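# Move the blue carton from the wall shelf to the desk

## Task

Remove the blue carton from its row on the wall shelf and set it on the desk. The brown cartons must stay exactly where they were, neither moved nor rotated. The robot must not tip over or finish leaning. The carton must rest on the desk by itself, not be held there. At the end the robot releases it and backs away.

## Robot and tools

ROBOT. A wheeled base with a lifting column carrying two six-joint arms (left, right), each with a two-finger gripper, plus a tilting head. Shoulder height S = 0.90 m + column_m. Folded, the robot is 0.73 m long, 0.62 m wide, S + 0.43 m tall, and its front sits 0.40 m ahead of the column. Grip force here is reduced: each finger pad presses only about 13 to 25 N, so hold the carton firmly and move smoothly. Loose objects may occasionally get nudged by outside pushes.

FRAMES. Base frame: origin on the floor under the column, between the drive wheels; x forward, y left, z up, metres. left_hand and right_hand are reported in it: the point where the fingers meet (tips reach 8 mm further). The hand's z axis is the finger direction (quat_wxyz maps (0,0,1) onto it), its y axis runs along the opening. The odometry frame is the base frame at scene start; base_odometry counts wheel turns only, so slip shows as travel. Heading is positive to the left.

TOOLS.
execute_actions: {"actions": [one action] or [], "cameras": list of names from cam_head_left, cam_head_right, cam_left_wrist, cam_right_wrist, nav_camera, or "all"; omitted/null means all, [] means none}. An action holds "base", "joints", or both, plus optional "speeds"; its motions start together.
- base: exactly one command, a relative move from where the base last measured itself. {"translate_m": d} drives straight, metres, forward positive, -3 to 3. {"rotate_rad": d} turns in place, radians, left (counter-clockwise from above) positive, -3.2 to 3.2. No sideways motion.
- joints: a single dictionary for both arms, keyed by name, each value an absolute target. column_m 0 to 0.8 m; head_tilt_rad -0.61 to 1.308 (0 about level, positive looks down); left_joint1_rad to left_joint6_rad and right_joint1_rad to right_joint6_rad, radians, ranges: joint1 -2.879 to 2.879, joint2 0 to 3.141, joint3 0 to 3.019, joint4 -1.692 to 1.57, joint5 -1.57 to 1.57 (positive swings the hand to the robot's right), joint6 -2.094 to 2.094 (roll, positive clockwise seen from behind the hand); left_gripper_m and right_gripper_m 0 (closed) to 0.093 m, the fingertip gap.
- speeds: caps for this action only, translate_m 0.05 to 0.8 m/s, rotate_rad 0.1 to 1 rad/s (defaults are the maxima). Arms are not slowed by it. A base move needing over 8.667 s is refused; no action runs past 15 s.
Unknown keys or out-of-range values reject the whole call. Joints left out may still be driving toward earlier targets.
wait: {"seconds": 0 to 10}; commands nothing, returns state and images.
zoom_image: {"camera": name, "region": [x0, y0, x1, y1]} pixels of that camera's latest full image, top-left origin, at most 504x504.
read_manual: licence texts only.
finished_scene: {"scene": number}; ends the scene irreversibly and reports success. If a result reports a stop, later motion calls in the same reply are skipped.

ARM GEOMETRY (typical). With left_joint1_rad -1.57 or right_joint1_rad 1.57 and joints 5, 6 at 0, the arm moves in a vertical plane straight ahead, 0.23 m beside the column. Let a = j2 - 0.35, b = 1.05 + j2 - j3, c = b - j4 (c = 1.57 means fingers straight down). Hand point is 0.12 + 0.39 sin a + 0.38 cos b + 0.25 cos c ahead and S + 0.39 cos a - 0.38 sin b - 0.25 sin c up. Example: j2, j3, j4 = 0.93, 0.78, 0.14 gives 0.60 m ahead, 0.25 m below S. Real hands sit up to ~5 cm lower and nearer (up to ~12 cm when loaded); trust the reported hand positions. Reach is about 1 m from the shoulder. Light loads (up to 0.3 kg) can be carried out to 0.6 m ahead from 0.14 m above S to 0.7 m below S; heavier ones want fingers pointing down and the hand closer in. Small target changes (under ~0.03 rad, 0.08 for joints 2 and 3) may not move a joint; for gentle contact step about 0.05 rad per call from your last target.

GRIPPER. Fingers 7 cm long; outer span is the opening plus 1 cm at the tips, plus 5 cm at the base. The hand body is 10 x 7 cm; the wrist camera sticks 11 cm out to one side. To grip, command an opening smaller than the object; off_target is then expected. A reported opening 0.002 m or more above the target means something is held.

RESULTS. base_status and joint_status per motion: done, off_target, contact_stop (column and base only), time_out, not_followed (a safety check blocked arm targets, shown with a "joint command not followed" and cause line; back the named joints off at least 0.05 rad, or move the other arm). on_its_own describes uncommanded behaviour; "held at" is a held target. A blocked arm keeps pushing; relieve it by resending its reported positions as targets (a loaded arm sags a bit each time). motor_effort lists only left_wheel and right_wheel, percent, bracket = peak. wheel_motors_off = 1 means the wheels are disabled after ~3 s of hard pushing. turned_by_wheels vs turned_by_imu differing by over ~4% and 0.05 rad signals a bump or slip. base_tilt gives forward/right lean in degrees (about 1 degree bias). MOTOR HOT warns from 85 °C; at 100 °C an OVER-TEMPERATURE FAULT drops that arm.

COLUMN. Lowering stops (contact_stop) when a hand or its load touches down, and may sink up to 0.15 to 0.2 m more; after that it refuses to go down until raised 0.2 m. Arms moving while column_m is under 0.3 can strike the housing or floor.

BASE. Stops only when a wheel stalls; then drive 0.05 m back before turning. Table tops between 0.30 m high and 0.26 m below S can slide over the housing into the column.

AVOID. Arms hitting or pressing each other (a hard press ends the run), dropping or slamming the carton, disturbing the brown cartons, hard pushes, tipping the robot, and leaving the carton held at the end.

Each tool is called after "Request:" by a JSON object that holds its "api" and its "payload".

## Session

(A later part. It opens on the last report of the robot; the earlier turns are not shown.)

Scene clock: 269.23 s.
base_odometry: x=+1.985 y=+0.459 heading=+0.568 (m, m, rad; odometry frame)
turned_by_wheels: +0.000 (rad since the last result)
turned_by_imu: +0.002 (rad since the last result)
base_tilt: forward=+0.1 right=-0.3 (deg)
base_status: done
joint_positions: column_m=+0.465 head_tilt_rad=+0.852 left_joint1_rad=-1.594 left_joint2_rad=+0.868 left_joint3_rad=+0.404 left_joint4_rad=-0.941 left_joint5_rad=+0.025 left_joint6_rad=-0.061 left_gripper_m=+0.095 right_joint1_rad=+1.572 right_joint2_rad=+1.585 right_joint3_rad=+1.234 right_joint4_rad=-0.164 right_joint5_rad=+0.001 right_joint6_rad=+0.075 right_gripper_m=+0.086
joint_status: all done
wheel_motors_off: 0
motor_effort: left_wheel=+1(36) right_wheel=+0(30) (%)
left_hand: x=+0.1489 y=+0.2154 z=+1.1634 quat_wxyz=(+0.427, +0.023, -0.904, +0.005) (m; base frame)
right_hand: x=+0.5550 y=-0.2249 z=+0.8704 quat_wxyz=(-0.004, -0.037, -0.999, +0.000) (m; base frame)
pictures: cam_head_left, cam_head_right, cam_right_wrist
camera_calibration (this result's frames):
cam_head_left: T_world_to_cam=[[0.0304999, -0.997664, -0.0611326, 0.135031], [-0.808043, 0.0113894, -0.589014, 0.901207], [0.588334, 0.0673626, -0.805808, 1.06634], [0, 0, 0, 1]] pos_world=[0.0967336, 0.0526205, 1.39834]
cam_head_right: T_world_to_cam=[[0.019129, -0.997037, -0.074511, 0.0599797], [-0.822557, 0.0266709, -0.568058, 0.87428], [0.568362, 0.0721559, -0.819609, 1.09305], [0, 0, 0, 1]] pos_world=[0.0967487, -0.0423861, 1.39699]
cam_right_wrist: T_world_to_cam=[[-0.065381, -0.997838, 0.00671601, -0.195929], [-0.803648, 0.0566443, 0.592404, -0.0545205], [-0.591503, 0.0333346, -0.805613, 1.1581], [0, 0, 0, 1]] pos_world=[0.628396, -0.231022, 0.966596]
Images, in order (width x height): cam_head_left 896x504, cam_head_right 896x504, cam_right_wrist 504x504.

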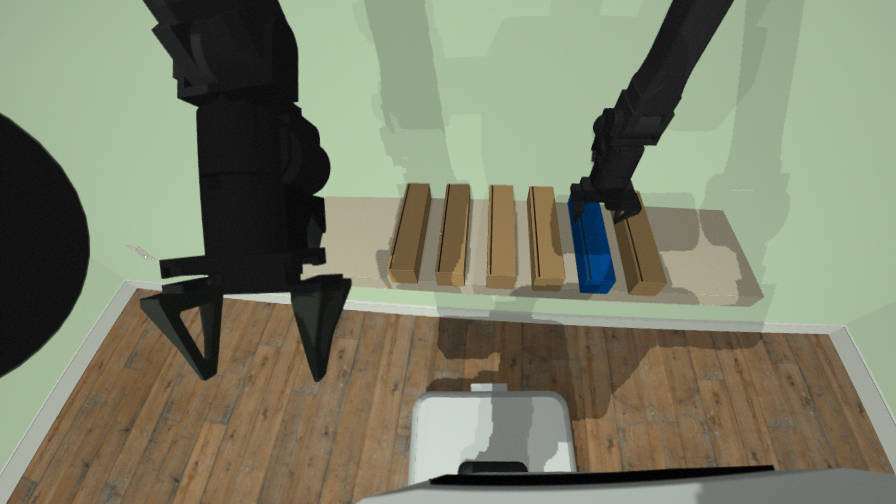

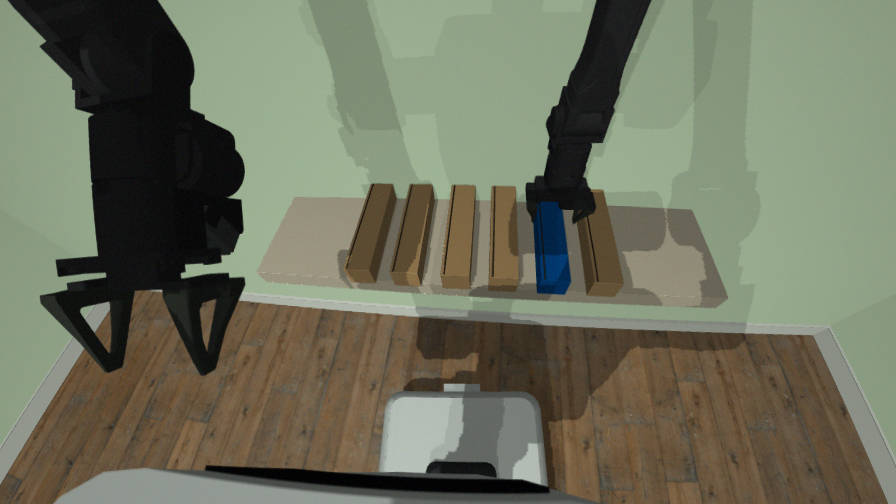

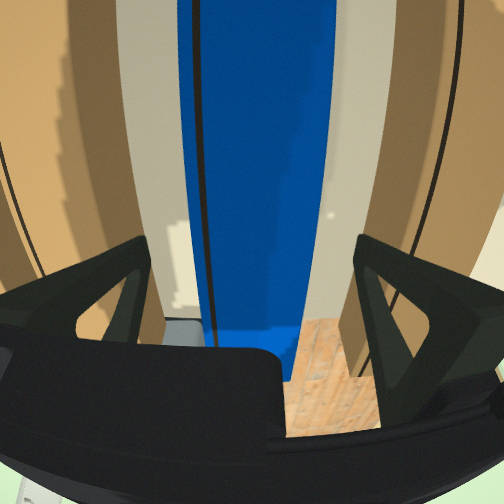

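Request:
{"api": "execute_actions", "payload": {"actions": [{"joints": {"column_m": 0.400}}], "cameras": ["cam_head_left", "cam_head_right", "cam_right_wrist"]}}

Scene clock: 307.03 s.
base_odometry: x=+1.985 y=+0.459 heading=+0.568 (m, m, rad; odometry frame)
turned_by_wheels: +0.000 (rad since the last result)
turned_by_imu: +0.002 (rad since the last result)
base_tilt: forward=+0.1 right=-0.1 (deg)
base_status: not commanded
joint_positions: column_m=+0.400 head_tilt_rad=+0.852 left_joint1_rad=-1.594 left_joint2_rad=+0.868 left_joint3_rad=+0.404 left_joint4_rad=-0.941 left_joint5_rad=+0.025 left_joint6_rad=-0.061 left_gripper_m=+0.095 right_joint1_rad=+1.572 right_joint2_rad=+1.585 right_joint3_rad=+1.234 right_joint4_rad=-0.164 right_joint5_rad=+0.001 right_joint6_rad=+0.075 right_gripper_m=+0.086
joint_status: all done
wheel_motors_off: 0
motor_effort: left_wheel=+0(1) right_wheel=+0(1) (%)
left_hand: x=+0.1489 y=+0.2154 z=+1.0984 quat_wxyz=(+0.427, +0.023, -0.904, +0.005) (m; base frame)
right_hand: x=+0.5550 y=-0.2249 z=+0.8054 quat_wxyz=(-0.004, -0.037, -0.999, +0.000) (m; base frame)
pictures: cam_head_left, cam_head_right, cam_right_wrist
camera_calibration (this result's frames):
cam_head_left: T_world_to_cam=[[0.0304999, -0.997664, -0.0611326, 0.131058], [-0.808043, 0.0113894, -0.589014, 0.862922], [0.588334, 0.0673626, -0.805807, 1.01396], [0, 0, 0, 1]] pos_world=[0.0967336, 0.0526205, 1.33334]
cam_head_right: T_world_to_cam=[[0.019129, -0.997037, -0.074511, 0.0551365], [-0.822556, 0.0266709, -0.568058, 0.837357], [0.568362, 0.0721559, -0.819609, 1.03978], [0, 0, 0, 1]] pos_world=[0.0967488, -0.0423861, 1.33199]
cam_right_wrist: T_world_to_cam=[[-0.065381, -0.997838, 0.00671601, -0.195493], [-0.803648, 0.0566443, 0.592404, -0.0160145], [-0.591503, 0.0333346, -0.805613, 1.10574], [0, 0, 0, 1]] pos_world=[0.628396, -0.231022, 0.901597]
Images, in order (width x height): cam_head_left 896x504, cam_head_right 896x504, cam_right_wrist 504x504.

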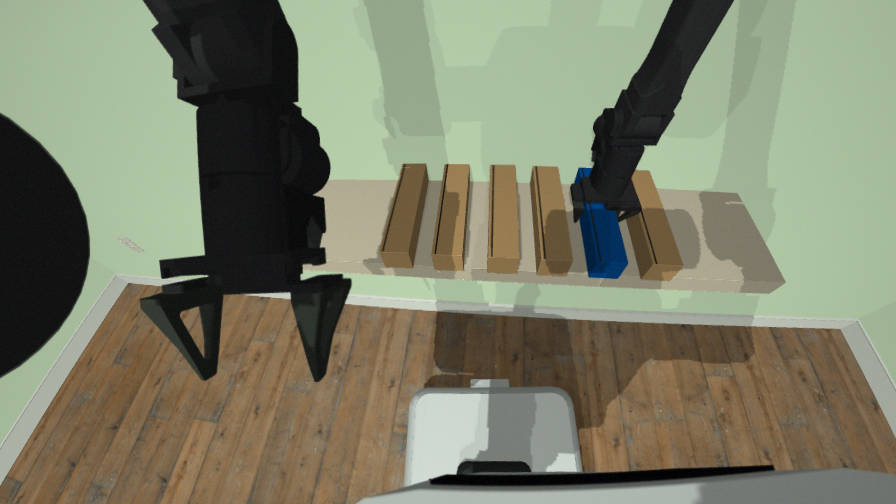

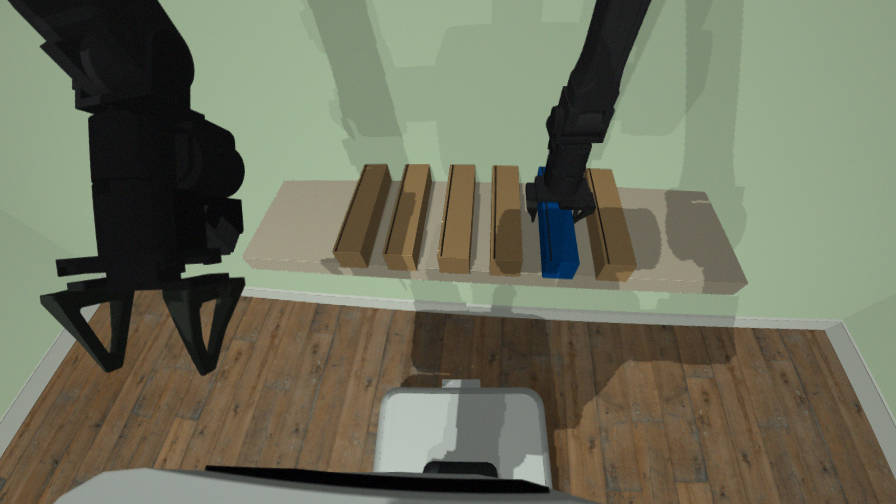

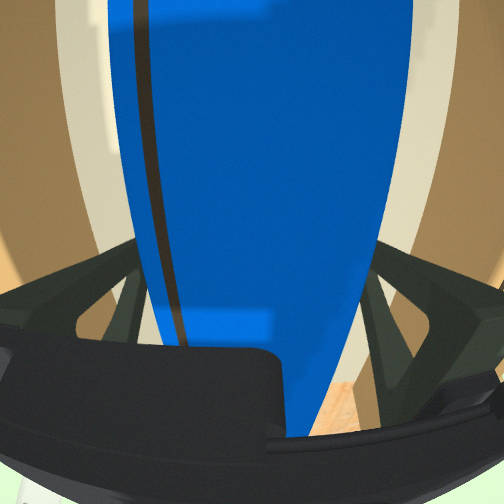

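Request:
{"api": "zoom_image", "payload": {"camera": "cam_head_left", "region": [520, 150, 700, 295]}}

Request:
{"api": "zoom_image", "payload": {"camera": "cam_head_right", "region": [480, 150, 660, 295]}}

Region (520, 150, 700, 295) of cam_head_left's 896x504 image, scaled by 2.800, with more detail than that image has; it fills the top 406 rows of this view, and the rest is white.

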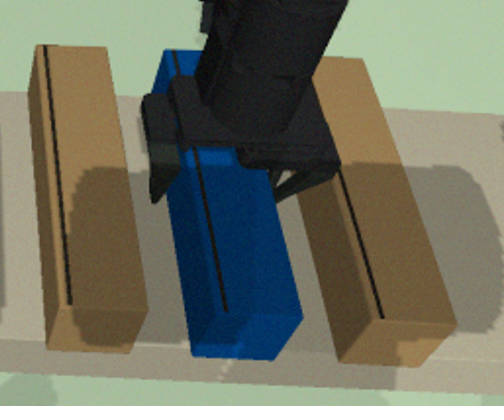

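Region (480, 150, 660, 295) of cam_head_right's 896x504 image, scaled by 2.800, with more detail than that image has; it fills the top 406 rows of this view, and the rest is white.

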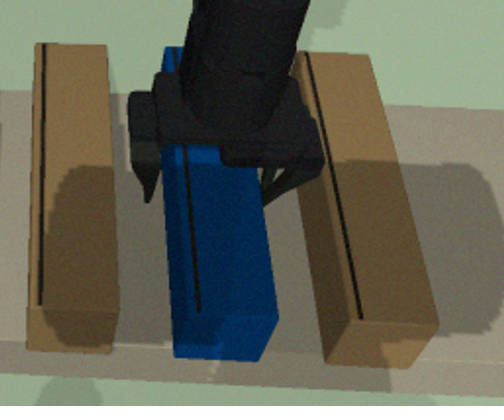

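Request:
{"api": "execute_actions", "payload": {"actions": [{"joints": {"right_gripper_m": 0.035}}], "cameras": ["cam_head_left", "cam_head_right", "cam_right_wrist"]}}

Scene clock: 318.80 s.
base_odometry: x=+1.985 y=+0.459 heading=+0.568 (m, m, rad; odometry frame)
turned_by_wheels: +0.000 (rad since the last result)
turned_by_imu: +0.002 (rad since the last result)
base_tilt: forward=+0.2 right=-0.2 (deg)
base_status: not commanded
joint_positions: column_m=+0.400 head_tilt_rad=+0.852 left_joint1_rad=-1.594 left_joint2_rad=+0.868 left_joint3_rad=+0.404 left_joint4_rad=-0.941 left_joint5_rad=+0.025 left_joint6_rad=-0.061 left_gripper_m=+0.095 right_joint1_rad=+1.572 right_joint2_rad=+1.585 right_joint3_rad=+1.234 right_joint4_rad=-0.164 right_joint5_rad=+0.001 right_joint6_rad=+0.075 right_gripper_m=+0.060
joint_status: right_gripper_m off_target (ended at +0.060, target +0.035)
wheel_motors_off: 0
motor_effort: left_wheel=+1(0) right_wheel=+0(0) (%)
left_hand: x=+0.1489 y=+0.2154 z=+1.0984 quat_wxyz=(+0.427, +0.023, -0.904, +0.005) (m; base frame)
right_hand: x=+0.5550 y=-0.2248 z=+0.8054 quat_wxyz=(-0.004, -0.037, -0.999, +0.000) (m; base frame)
pictures: cam_head_left, cam_head_right, cam_right_wrist
camera_calibration (this result's frames):
cam_head_left: T_world_to_cam=[[0.0304999, -0.997664, -0.0611326, 0.131058], [-0.808043, 0.0113894, -0.589013, 0.862921], [0.588334, 0.0673626, -0.805808, 1.01396], [0, 0, 0, 1]] pos_world=[0.0967336, 0.0526205, 1.33334]
cam_head_right: T_world_to_cam=[[0.019129, -0.997037, -0.074511, 0.0551365], [-0.822557, 0.0266709, -0.568058, 0.837357], [0.568362, 0.0721559, -0.819609, 1.03978], [0, 0, 0, 1]] pos_world=[0.0967487, -0.0423861, 1.33199]
cam_right_wrist: T_world_to_cam=[[-0.0657585, -0.997815, 0.00633226, -0.194904], [-0.803626, 0.0567205, 0.592426, -0.0160307], [-0.591491, 0.0338682, -0.8056, 1.10584], [0, 0, 0, 1]] pos_world=[0.628393, -0.231022, 0.901594]
Images, in order (width x height): cam_head_left 896x504, cam_head_right 896x504, cam_right_wrist 504x504.

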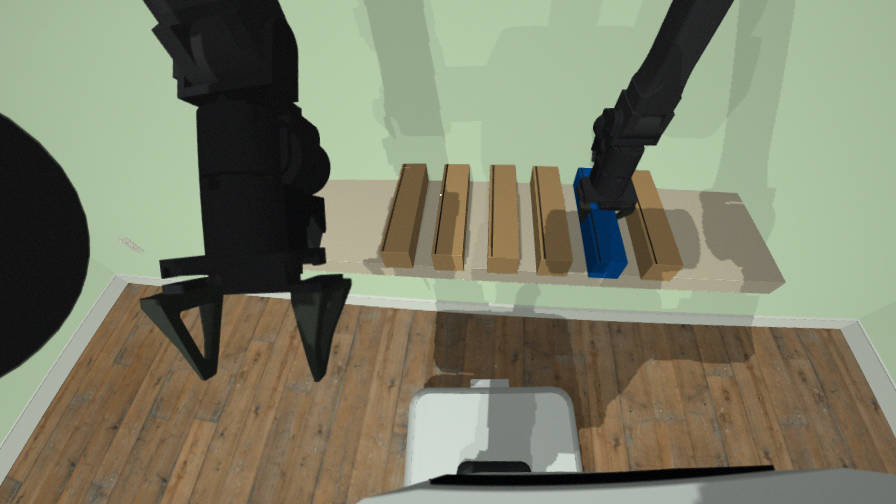

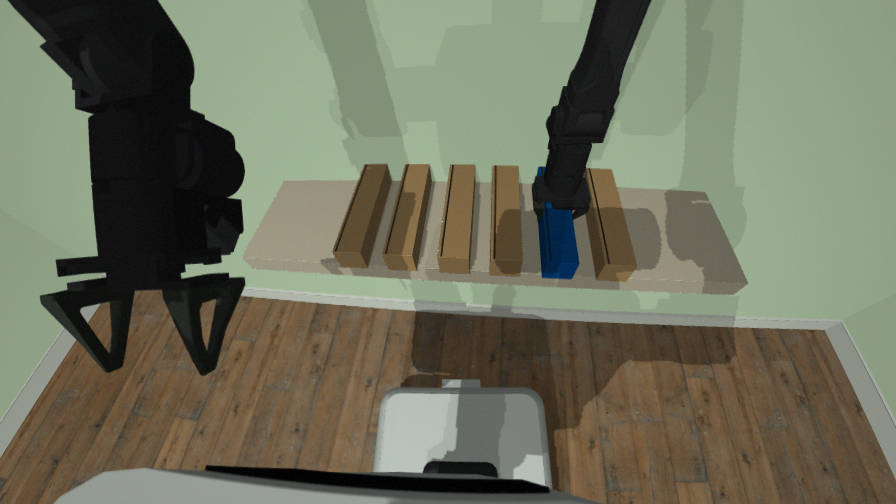

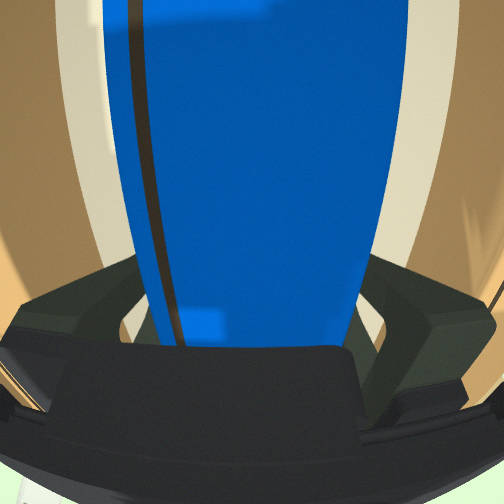

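Request:
{"api": "execute_actions", "payload": {"actions": [{"joints": {"column_m": 0.43}}], "cameras": ["cam_head_left", "cam_right_wrist"]}}

Scene clock: 322.87 s.
base_odometry: x=+1.985 y=+0.459 heading=+0.568 (m, m, rad; odometry frame)
turned_by_wheels: +0.000 (rad since the last result)
turned_by_imu: +0.002 (rad since the last result)
base_tilt: forward=+0.2 right=-0.2 (deg)
base_status: not commanded
joint_positions: column_m=+0.430 head_tilt_rad=+0.852 left_joint1_rad=-1.594 left_joint2_rad=+0.868 left_joint3_rad=+0.404 left_joint4_rad=-0.941 left_joint5_rad=+0.025 left_joint6_rad=-0.061 left_gripper_m=+0.095 right_joint1_rad=+1.572 right_joint2_rad=+1.585 right_joint3_rad=+1.234 right_joint4_rad=-0.164 right_joint5_rad=+0.001 right_joint6_rad=+0.075 right_gripper_m=+0.060
joint_status: all done
wheel_motors_off: 0
motor_effort: left_wheel=+1(1) right_wheel=+0(1) (%)
left_hand: x=+0.1489 y=+0.2154 z=+1.1283 quat_wxyz=(+0.427, +0.023, -0.904, +0.005) (m; base frame)
right_hand: x=+0.5550 y=-0.2248 z=+0.8352 quat_wxyz=(-0.004, -0.037, -0.999, +0.000) (m; base frame)
pictures: cam_head_left, cam_right_wrist
camera_calibration (this result's frames):
cam_head_left: T_world_to_cam=[[0.0304999, -0.997664, -0.0611326, 0.132884], [-0.808043, 0.0113894, -0.589014, 0.880519], [0.588334, 0.0673626, -0.805808, 1.03803], [0, 0, 0, 1]] pos_world=[0.0967336, 0.0526205, 1.36322]
cam_right_wrist: T_world_to_cam=[[-0.0657585, -0.997815, 0.00633226, -0.195093], [-0.803626, 0.0567205, 0.592426, -0.0337299], [-0.591491, 0.0338682, -0.8056, 1.12991], [0, 0, 0, 1]] pos_world=[0.628393, -0.231022, 0.93147]
Images, in order (width x height): cam_head_left 896x504, cam_right_wrist 504x504.

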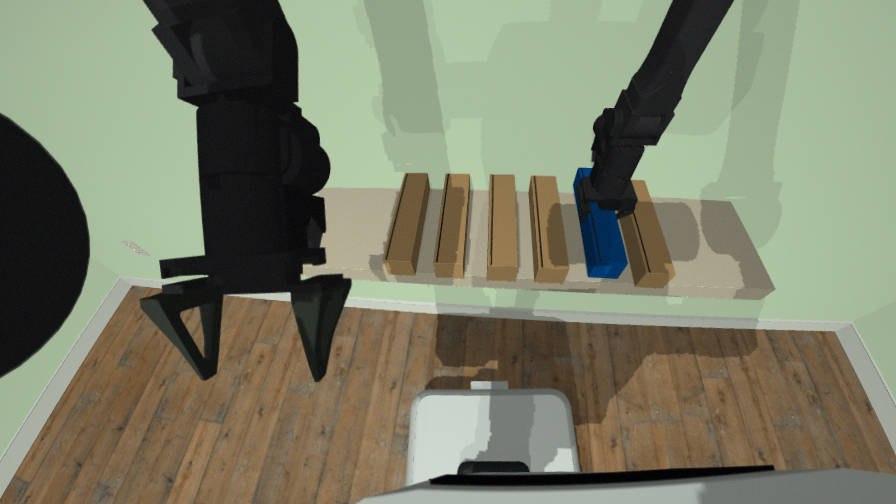

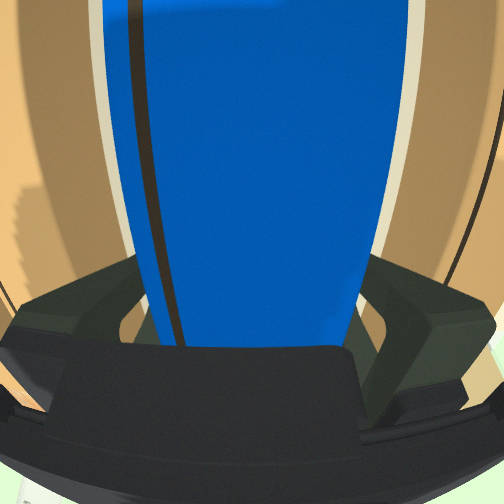

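Request:
{"api": "execute_actions", "payload": {"actions": [{"base": {"translate_m": -0.42}, "joints": {"column_m": 0.49}, "speeds": {"translate_m": 0.4}}], "cameras": ["cam_head_left", "cam_right_wrist"]}}

Scene clock: 371.57 s.
base_odometry: x=+1.631 y=+0.233 heading=+0.569 (m, m, rad; odometry frame)
turned_by_wheels: +0.001 (rad since the last result)
turned_by_imu: +0.004 (rad since the last result)
base_tilt: forward=+0.2 right=-0.1 (deg)
base_status: done
joint_positions: column_m=+0.490 head_tilt_rad=+0.852 left_joint1_rad=-1.594 left_joint2_rad=+0.868 left_joint3_rad=+0.401 left_joint4_rad=-0.941 left_joint5_rad=+0.025 left_joint6_rad=-0.061 left_gripper_m=+0.095 right_joint1_rad=+1.572 right_joint2_rad=+1.585 right_joint3_rad=+1.234 right_joint4_rad=-0.164 right_joint5_rad=+0.001 right_joint6_rad=+0.075 right_gripper_m=+0.060
joint_status: all done
wheel_motors_off: 0
motor_effort: left_wheel=+1(62) right_wheel=-1(34) (%)
left_hand: x=+0.1471 y=+0.2154 z=+1.1888 quat_wxyz=(+0.428, +0.023, -0.903, +0.005) (m; base frame)
right_hand: x=+0.5553 y=-0.2248 z=+0.8952 quat_wxyz=(-0.004, -0.037, -0.999, +0.000) (m; base frame)
pictures: cam_head_left, cam_right_wrist
camera_calibration (this result's frames):
cam_head_left: T_world_to_cam=[[0.0304921, -0.997664, -0.0611365, 0.136557], [-0.808118, 0.0113894, -0.588911, 0.915699], [0.588231, 0.0673626, -0.805882, 1.08648], [0, 0, 0, 1]] pos_world=[0.0967269, 0.0526205, 1.42319]
cam_right_wrist: T_world_to_cam=[[-0.0657613, -0.997815, 0.00630695, -0.195433], [-0.803852, 0.0567207, 0.592119, -0.0686872], [-0.591183, 0.0338686, -0.805826, 1.17842], [0, 0, 0, 1]] pos_world=[0.628594, -0.231021, 0.991502]
Images, in order (width x height): cam_head_left 896x504, cam_right_wrist 504x504.

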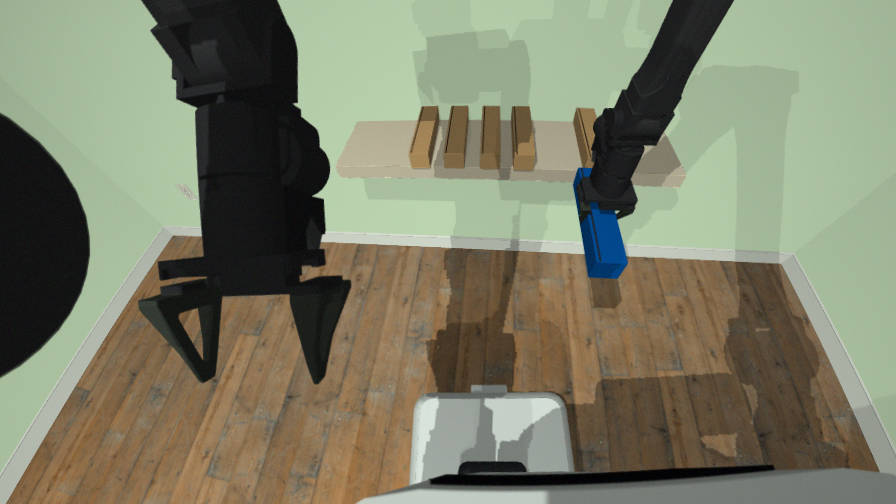

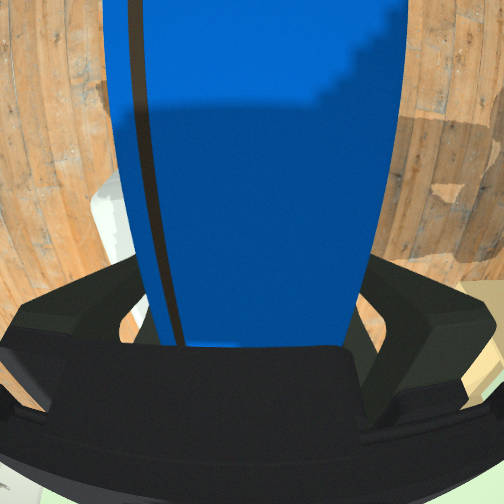

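Request:
{"api": "execute_actions", "payload": {"actions": [{"base": {"rotate_rad": 2.84}, "joints": {"head_tilt_rad": 0.45}}], "cameras": ["cam_head_left", "cam_head_right", "cam_right_wrist", "nav_camera"]}}

Scene clock: 385.13 s.
base_odometry: x=+1.631 y=+0.233 heading=-2.875 (m, m, rad; odometry frame)
turned_by_wheels: +2.839 (rad since the last result)
turned_by_imu: +2.859 (rad since the last result)
base_tilt: forward=+0.1 right=-0.2 (deg)
base_status: done
joint_positions: column_m=+0.490 head_tilt_rad=+0.469 left_joint1_rad=-1.594 left_joint2_rad=+0.868 left_joint3_rad=+0.403 left_joint4_rad=-0.941 left_joint5_rad=+0.025 left_joint6_rad=-0.061 left_gripper_m=+0.095 right_joint1_rad=+1.569 right_joint2_rad=+1.585 right_joint3_rad=+1.234 right_joint4_rad=-0.164 right_joint5_rad=+0.001 right_joint6_rad=+0.075 right_gripper_m=+0.060
joint_status: all done
wheel_motors_off: 0
motor_effort: left_wheel=-6(57) right_wheel=+5(56) (%)
left_hand: x=+0.1481 y=+0.2154 z=+1.1885 quat_wxyz=(+0.427, +0.023, -0.904, +0.005) (m; base frame)
right_hand: x=+0.5553 y=-0.2266 z=+0.8952 quat_wxyz=(-0.004, -0.038, -0.999, +0.001) (m; base frame)
pictures: cam_head_left, cam_head_right, cam_right_wrist, nav_camera
camera_calibration (this result's frames):
cam_head_left: T_world_to_cam=[[0.0511583, -0.997664, -0.0452799, 0.112121], [-0.528956, 0.0113894, -0.848573, 1.28498], [0.847106, 0.0673626, -0.527138, 0.662135], [0, 0, 0, 1]] pos_world=[0.113063, 0.0526205, 1.44451]
cam_head_right: T_world_to_cam=[[0.0456192, -0.997037, -0.0619411, 0.0419551], [-0.550257, 0.0266709, -0.834569, 1.26813], [0.833748, 0.0721559, -0.547409, 0.698413], [0, 0, 0, 1]] pos_world=[0.113584, -0.0423861, 1.44326]
cam_right_wrist: T_world_to_cam=[[-0.0670935, -0.99771, 0.00861435, -0.198515], [-0.803775, 0.0591631, 0.591985, -0.0679573], [-0.591139, 0.0327943, -0.805903, 1.17828], [0, 0, 0, 1]] pos_world=[0.628585, -0.23268, 0.991518]
Images, in order (width x height): cam_head_left 896x504, cam_head_right 896x504, cam_right_wrist 504x504, nav_camera 896x504.

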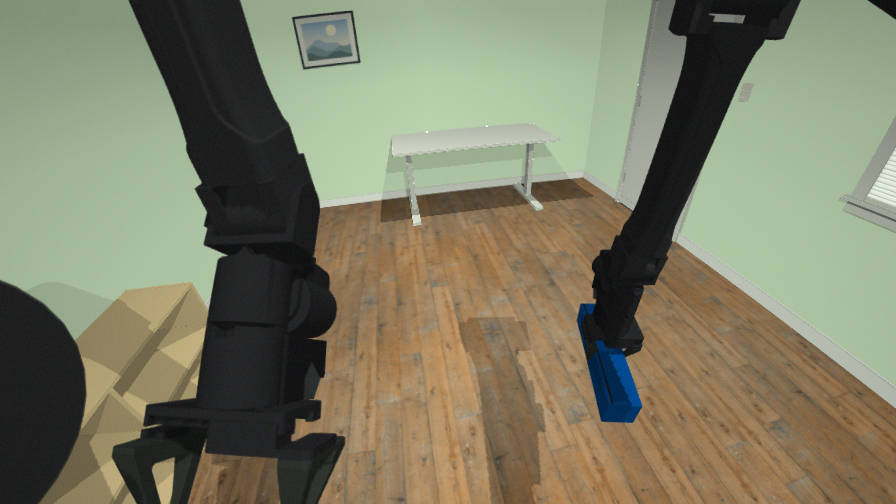

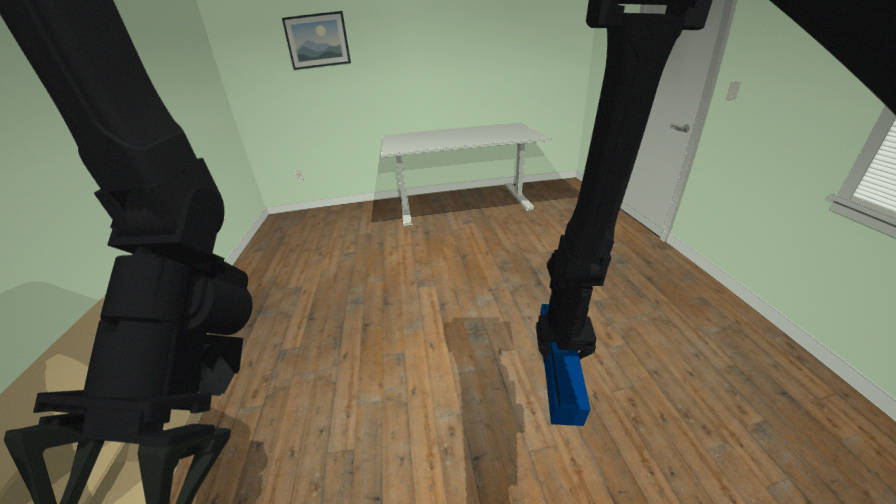

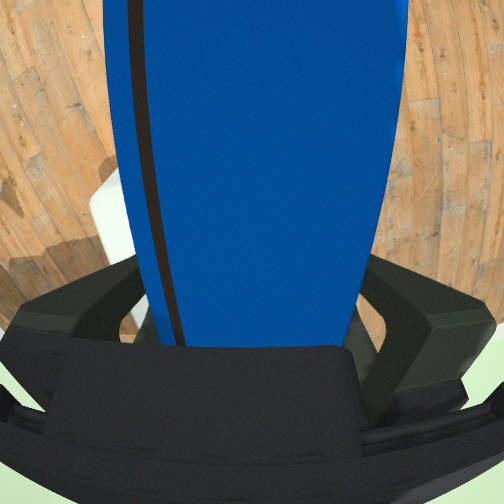

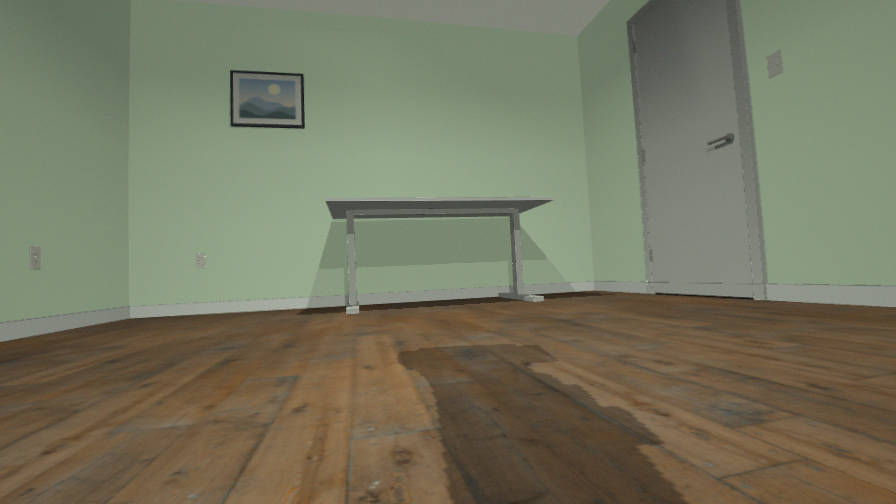

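Request:
{"api": "zoom_image", "payload": {"camera": "cam_head_left", "region": [370, 110, 580, 240]}}

Region (370, 110, 580, 240) of cam_head_left's 896x504 image, scaled by 2.400, with more detail than that image has; it fills the top 312 rows of this view, and the rest is white.

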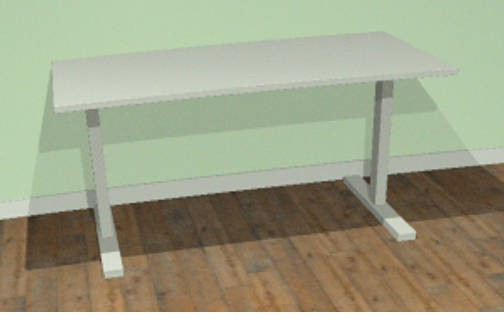

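Request:
{"api": "execute_actions", "payload": {"actions": [{"base": {"translate_m": 2.74}, "joints": {"head_tilt_rad": 0.85, "column_m": 0.43}}], "cameras": ["cam_head_left", "cam_head_right", "cam_right_wrist", "nav_camera"]}}

Scene clock: 414.83 s.
base_odometry: x=-1.012 y=-0.490 heading=-2.874 (m, m, rad; odometry frame)
turned_by_wheels: +0.001 (rad since the last result)
turned_by_imu: +0.001 (rad since the last result)
base_tilt: forward=+0.2 right=-0.1 (deg)
base_status: done
joint_positions: column_m=+0.430 head_tilt_rad=+0.852 left_joint1_rad=-1.594 left_joint2_rad=+0.868 left_joint3_rad=+0.403 left_joint4_rad=-0.941 left_joint5_rad=+0.025 left_joint6_rad=-0.061 left_gripper_m=+0.095 right_joint1_rad=+1.569 right_joint2_rad=+1.585 right_joint3_rad=+1.234 right_joint4_rad=-0.163 right_joint5_rad=+0.001 right_joint6_rad=+0.075 right_gripper_m=+0.060
joint_status: all done
wheel_motors_off: 0
motor_effort: left_wheel=+1(65) right_wheel=+0(54) (%)
left_hand: x=+0.1484 y=+0.2154 z=+1.1286 quat_wxyz=(+0.427, +0.023, -0.904, +0.005) (m; base frame)
right_hand: x=+0.5553 y=-0.2266 z=+0.8354 quat_wxyz=(-0.005, -0.038, -0.999, +0.001) (m; base frame)
pictures: cam_head_left, cam_head_right, cam_right_wrist, nav_camera
camera_calibration (this result's frames):
cam_head_left: T_world_to_cam=[[0.0305039, -0.997664, -0.0611306, 0.132889], [-0.808004, 0.0113894, -0.589067, 0.880664], [0.588387, 0.0673626, -0.805768, 1.03807], [0, 0, 0, 1]] pos_world=[0.0967371, 0.0526205, 1.36334]
cam_head_right: T_world_to_cam=[[0.0191339, -0.997037, -0.0745098, 0.0573696], [-0.822519, 0.0266709, -0.568112, 0.854473], [0.568416, 0.0721559, -0.819571, 1.06431], [0, 0, 0, 1]] pos_world=[0.0967523, -0.0423861, 1.36199]
cam_right_wrist: T_world_to_cam=[[-0.0670962, -0.99771, 0.00858904, -0.19797], [-0.804, 0.0591629, 0.591678, -0.0320662], [-0.590831, 0.0327938, -0.806128, 1.13011], [0, 0, 0, 1]] pos_world=[0.628642, -0.23268, 0.93169]
Images, in order (width x height): cam_head_left 896x504, cam_head_right 896x504, cam_right_wrist 504x504, nav_camera 896x504.

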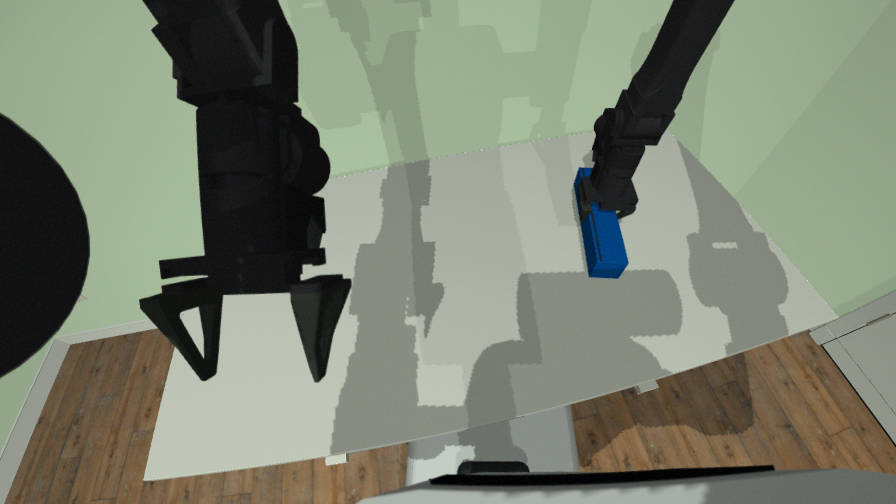

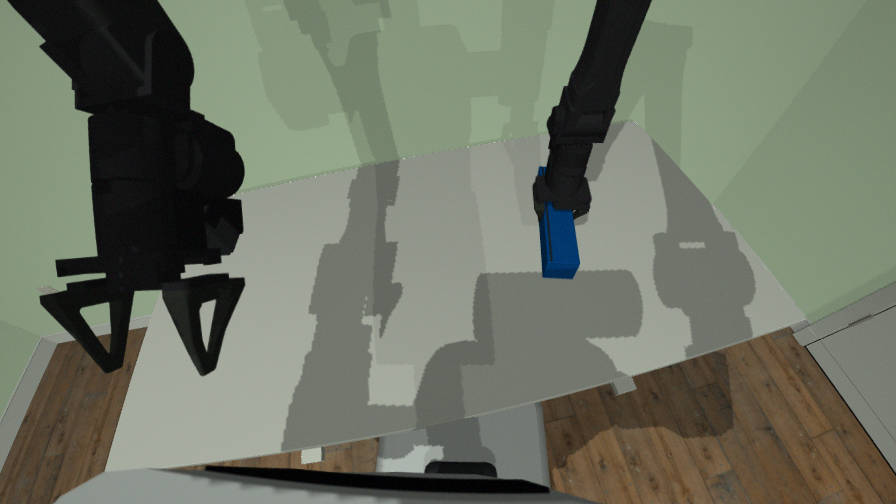

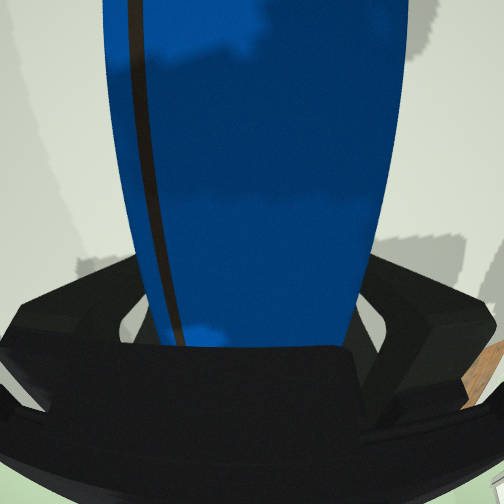

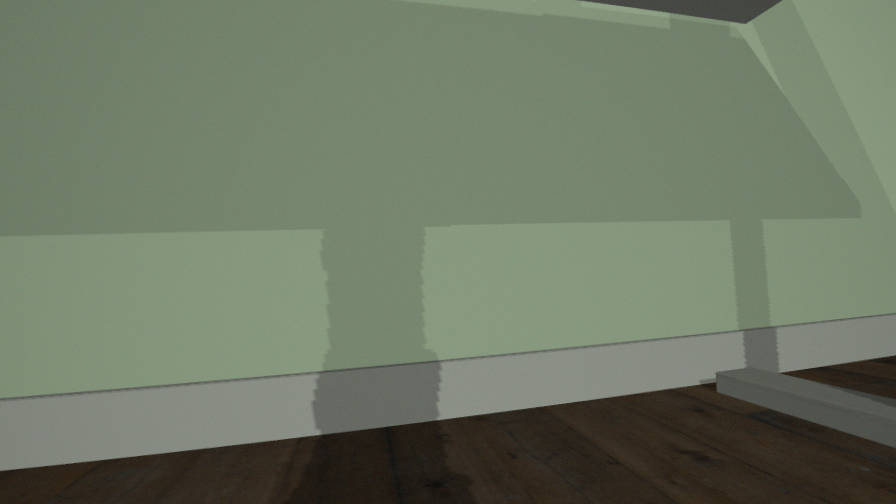

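Request:
{"api": "zoom_image", "payload": {"camera": "cam_head_left", "region": [790, 290, 870, 350]}}

Request:
{"api": "zoom_image", "payload": {"camera": "cam_head_left", "region": [120, 440, 200, 500]}}

Request:
{"api": "zoom_image", "payload": {"camera": "cam_head_left", "region": [640, 110, 720, 170]}}

Request:
{"api": "zoom_image", "payload": {"camera": "cam_head_right", "region": [760, 290, 840, 350]}}

Request:
{"api": "zoom_image", "payload": {"camera": "cam_head_right", "region": [600, 100, 680, 160]}}

Request:
{"api": "zoom_image", "payload": {"camera": "cam_head_left", "region": [550, 150, 700, 300]}}

Region (790, 290, 870, 350) of cam_head_left's 896x504 image, scaled by 6.300, with more detail than that image has; it fills the top 378 rows of this view, and the rest is white.

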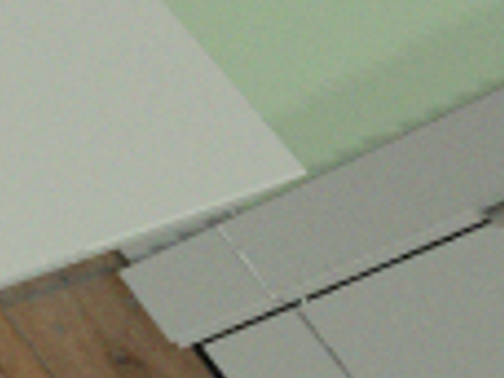

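Region (120, 440, 200, 500) of cam_head_left's 896x504 image, scaled by 6.300, with more detail than that image has; it fills the top 378 rows of this view, and the rest is white.

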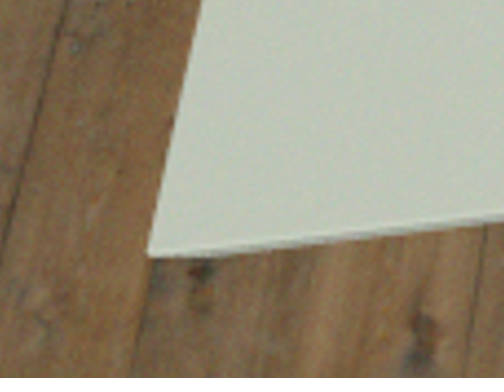

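Region (640, 110, 720, 170) of cam_head_left's 896x504 image, scaled by 6.300, with more detail than that image has; it fills the top 378 rows of this view, and the rest is white.

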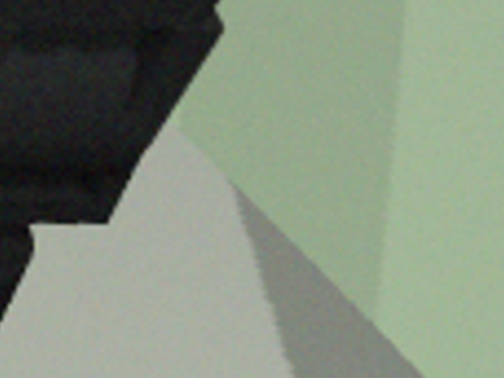

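Region (760, 290, 840, 350) of cam_head_right's 896x504 image, scaled by 6.300, with more detail than that image has; it fills the top 378 rows of this view, and the rest is white.

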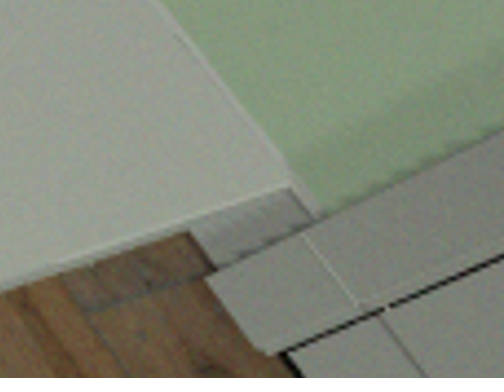

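Region (600, 100, 680, 160) of cam_head_right's 896x504 image, scaled by 6.300, with more detail than that image has; it fills the top 378 rows of this view, and the rest is white.

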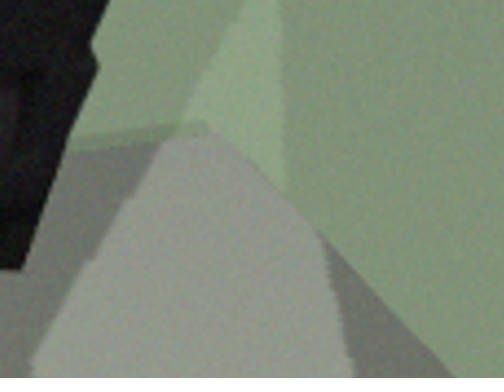

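Region (550, 150, 700, 300) of cam_head_left's 896x504 image, scaled by 3.360, with more detail than that image has.

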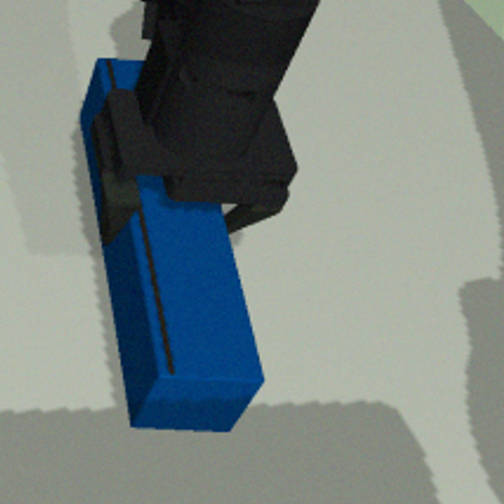

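Request:
{"api": "execute_actions", "payload": {"actions": [{"joints": {"column_m": 0.372}}], "cameras": ["cam_head_left", "cam_head_right", "cam_right_wrist"]}}

Request:
{"api": "zoom_image", "payload": {"camera": "cam_head_left", "region": [550, 150, 700, 300]}}

Request:
{"api": "zoom_image", "payload": {"camera": "cam_head_right", "region": [500, 150, 650, 300]}}

Scene clock: 458.20 s.
base_odometry: x=-1.012 y=-0.490 heading=-2.874 (m, m, rad; odometry frame)
turned_by_wheels: +0.000 (rad since the last result)
turned_by_imu: +0.002 (rad since the last result)
base_tilt: forward=+0.2 right=-0.2 (deg)
base_status: not commanded
joint_positions: column_m=+0.372 head_tilt_rad=+0.852 left_joint1_rad=-1.594 left_joint2_rad=+0.868 left_joint3_rad=+0.403 left_joint4_rad=-0.941 left_joint5_rad=+0.025 left_joint6_rad=-0.061 left_gripper_m=+0.095 right_joint1_rad=+1.569 right_joint2_rad=+1.585 right_joint3_rad=+1.234 right_joint4_rad=-0.163 right_joint5_rad=+0.001 right_joint6_rad=+0.075 right_gripper_m=+0.060
joint_status: all done
wheel_motors_off: 0
motor_effort: left_wheel=+2(2) right_wheel=-1(2) (%)
left_hand: x=+0.1484 y=+0.2154 z=+1.0706 quat_wxyz=(+0.427, +0.023, -0.904, +0.005) (m; base frame)
right_hand: x=+0.5553 y=-0.2266 z=+0.7774 quat_wxyz=(-0.005, -0.038, -0.999, +0.001) (m; base frame)
pictures: cam_head_left, cam_head_right, cam_right_wrist
camera_calibration (this result's frames):
cam_head_left: T_world_to_cam=[[0.0305039, -0.997664, -0.0611306, 0.129342], [-0.808004, 0.0113894, -0.589067, 0.846492], [0.588387, 0.0673626, -0.805768, 0.99133], [0, 0, 0, 1]] pos_world=[0.0967371, 0.0526205, 1.30533]
cam_head_right: T_world_to_cam=[[0.0191339, -0.997037, -0.0745098, 0.0530472], [-0.822519, 0.0266709, -0.568112, 0.821516], [0.568416, 0.0721559, -0.819571, 1.01676], [0, 0, 0, 1]] pos_world=[0.0967523, -0.0423861, 1.30398]
cam_right_wrist: T_world_to_cam=[[-0.0670962, -0.99771, 0.00858904, -0.197472], [-0.804, 0.0591629, 0.591678, 0.00225783], [-0.590831, 0.0327938, -0.806128, 1.08335], [0, 0, 0, 1]] pos_world=[0.628642, -0.23268, 0.873678]
Images, in order (width x height): cam_head_left 896x504, cam_head_right 896x504, cam_right_wrist 504x504.

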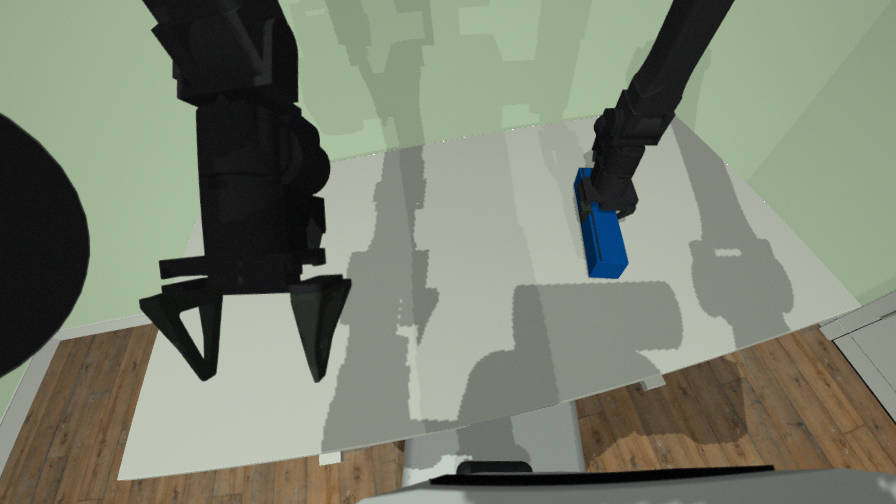

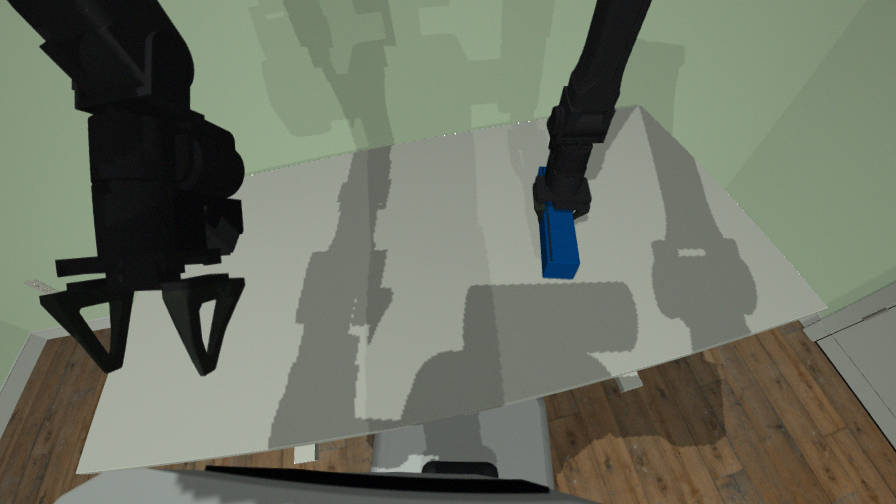

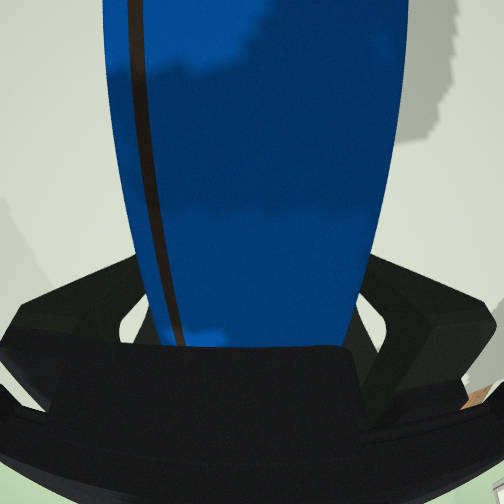

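Region (550, 150, 700, 300) of cam_head_left's 896x504 image, scaled by 3.360, with more detail than that image has.

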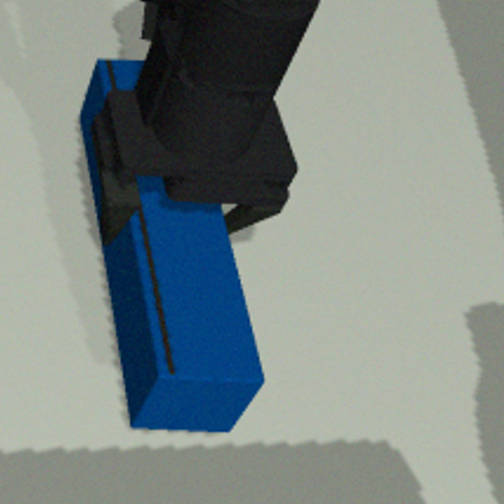

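Region (500, 150, 650, 300) of cam_head_right's 896x504 image, scaled by 3.360, with more detail than that image has.

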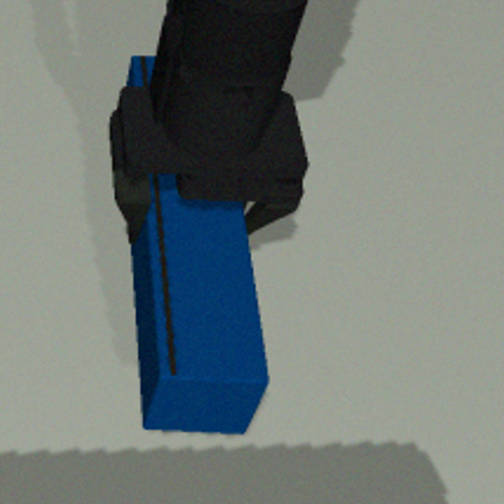

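Request:
{"api": "zoom_image", "payload": {"camera": "cam_head_left", "region": [560, 230, 630, 290]}}

Region (560, 230, 630, 290) of cam_head_left's 896x504 image, scaled by 7.200, with more detail than that image has; it fills the top 432 rows of this view, and the rest is white.

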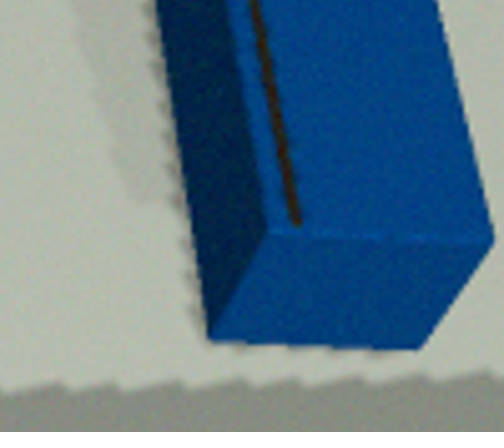

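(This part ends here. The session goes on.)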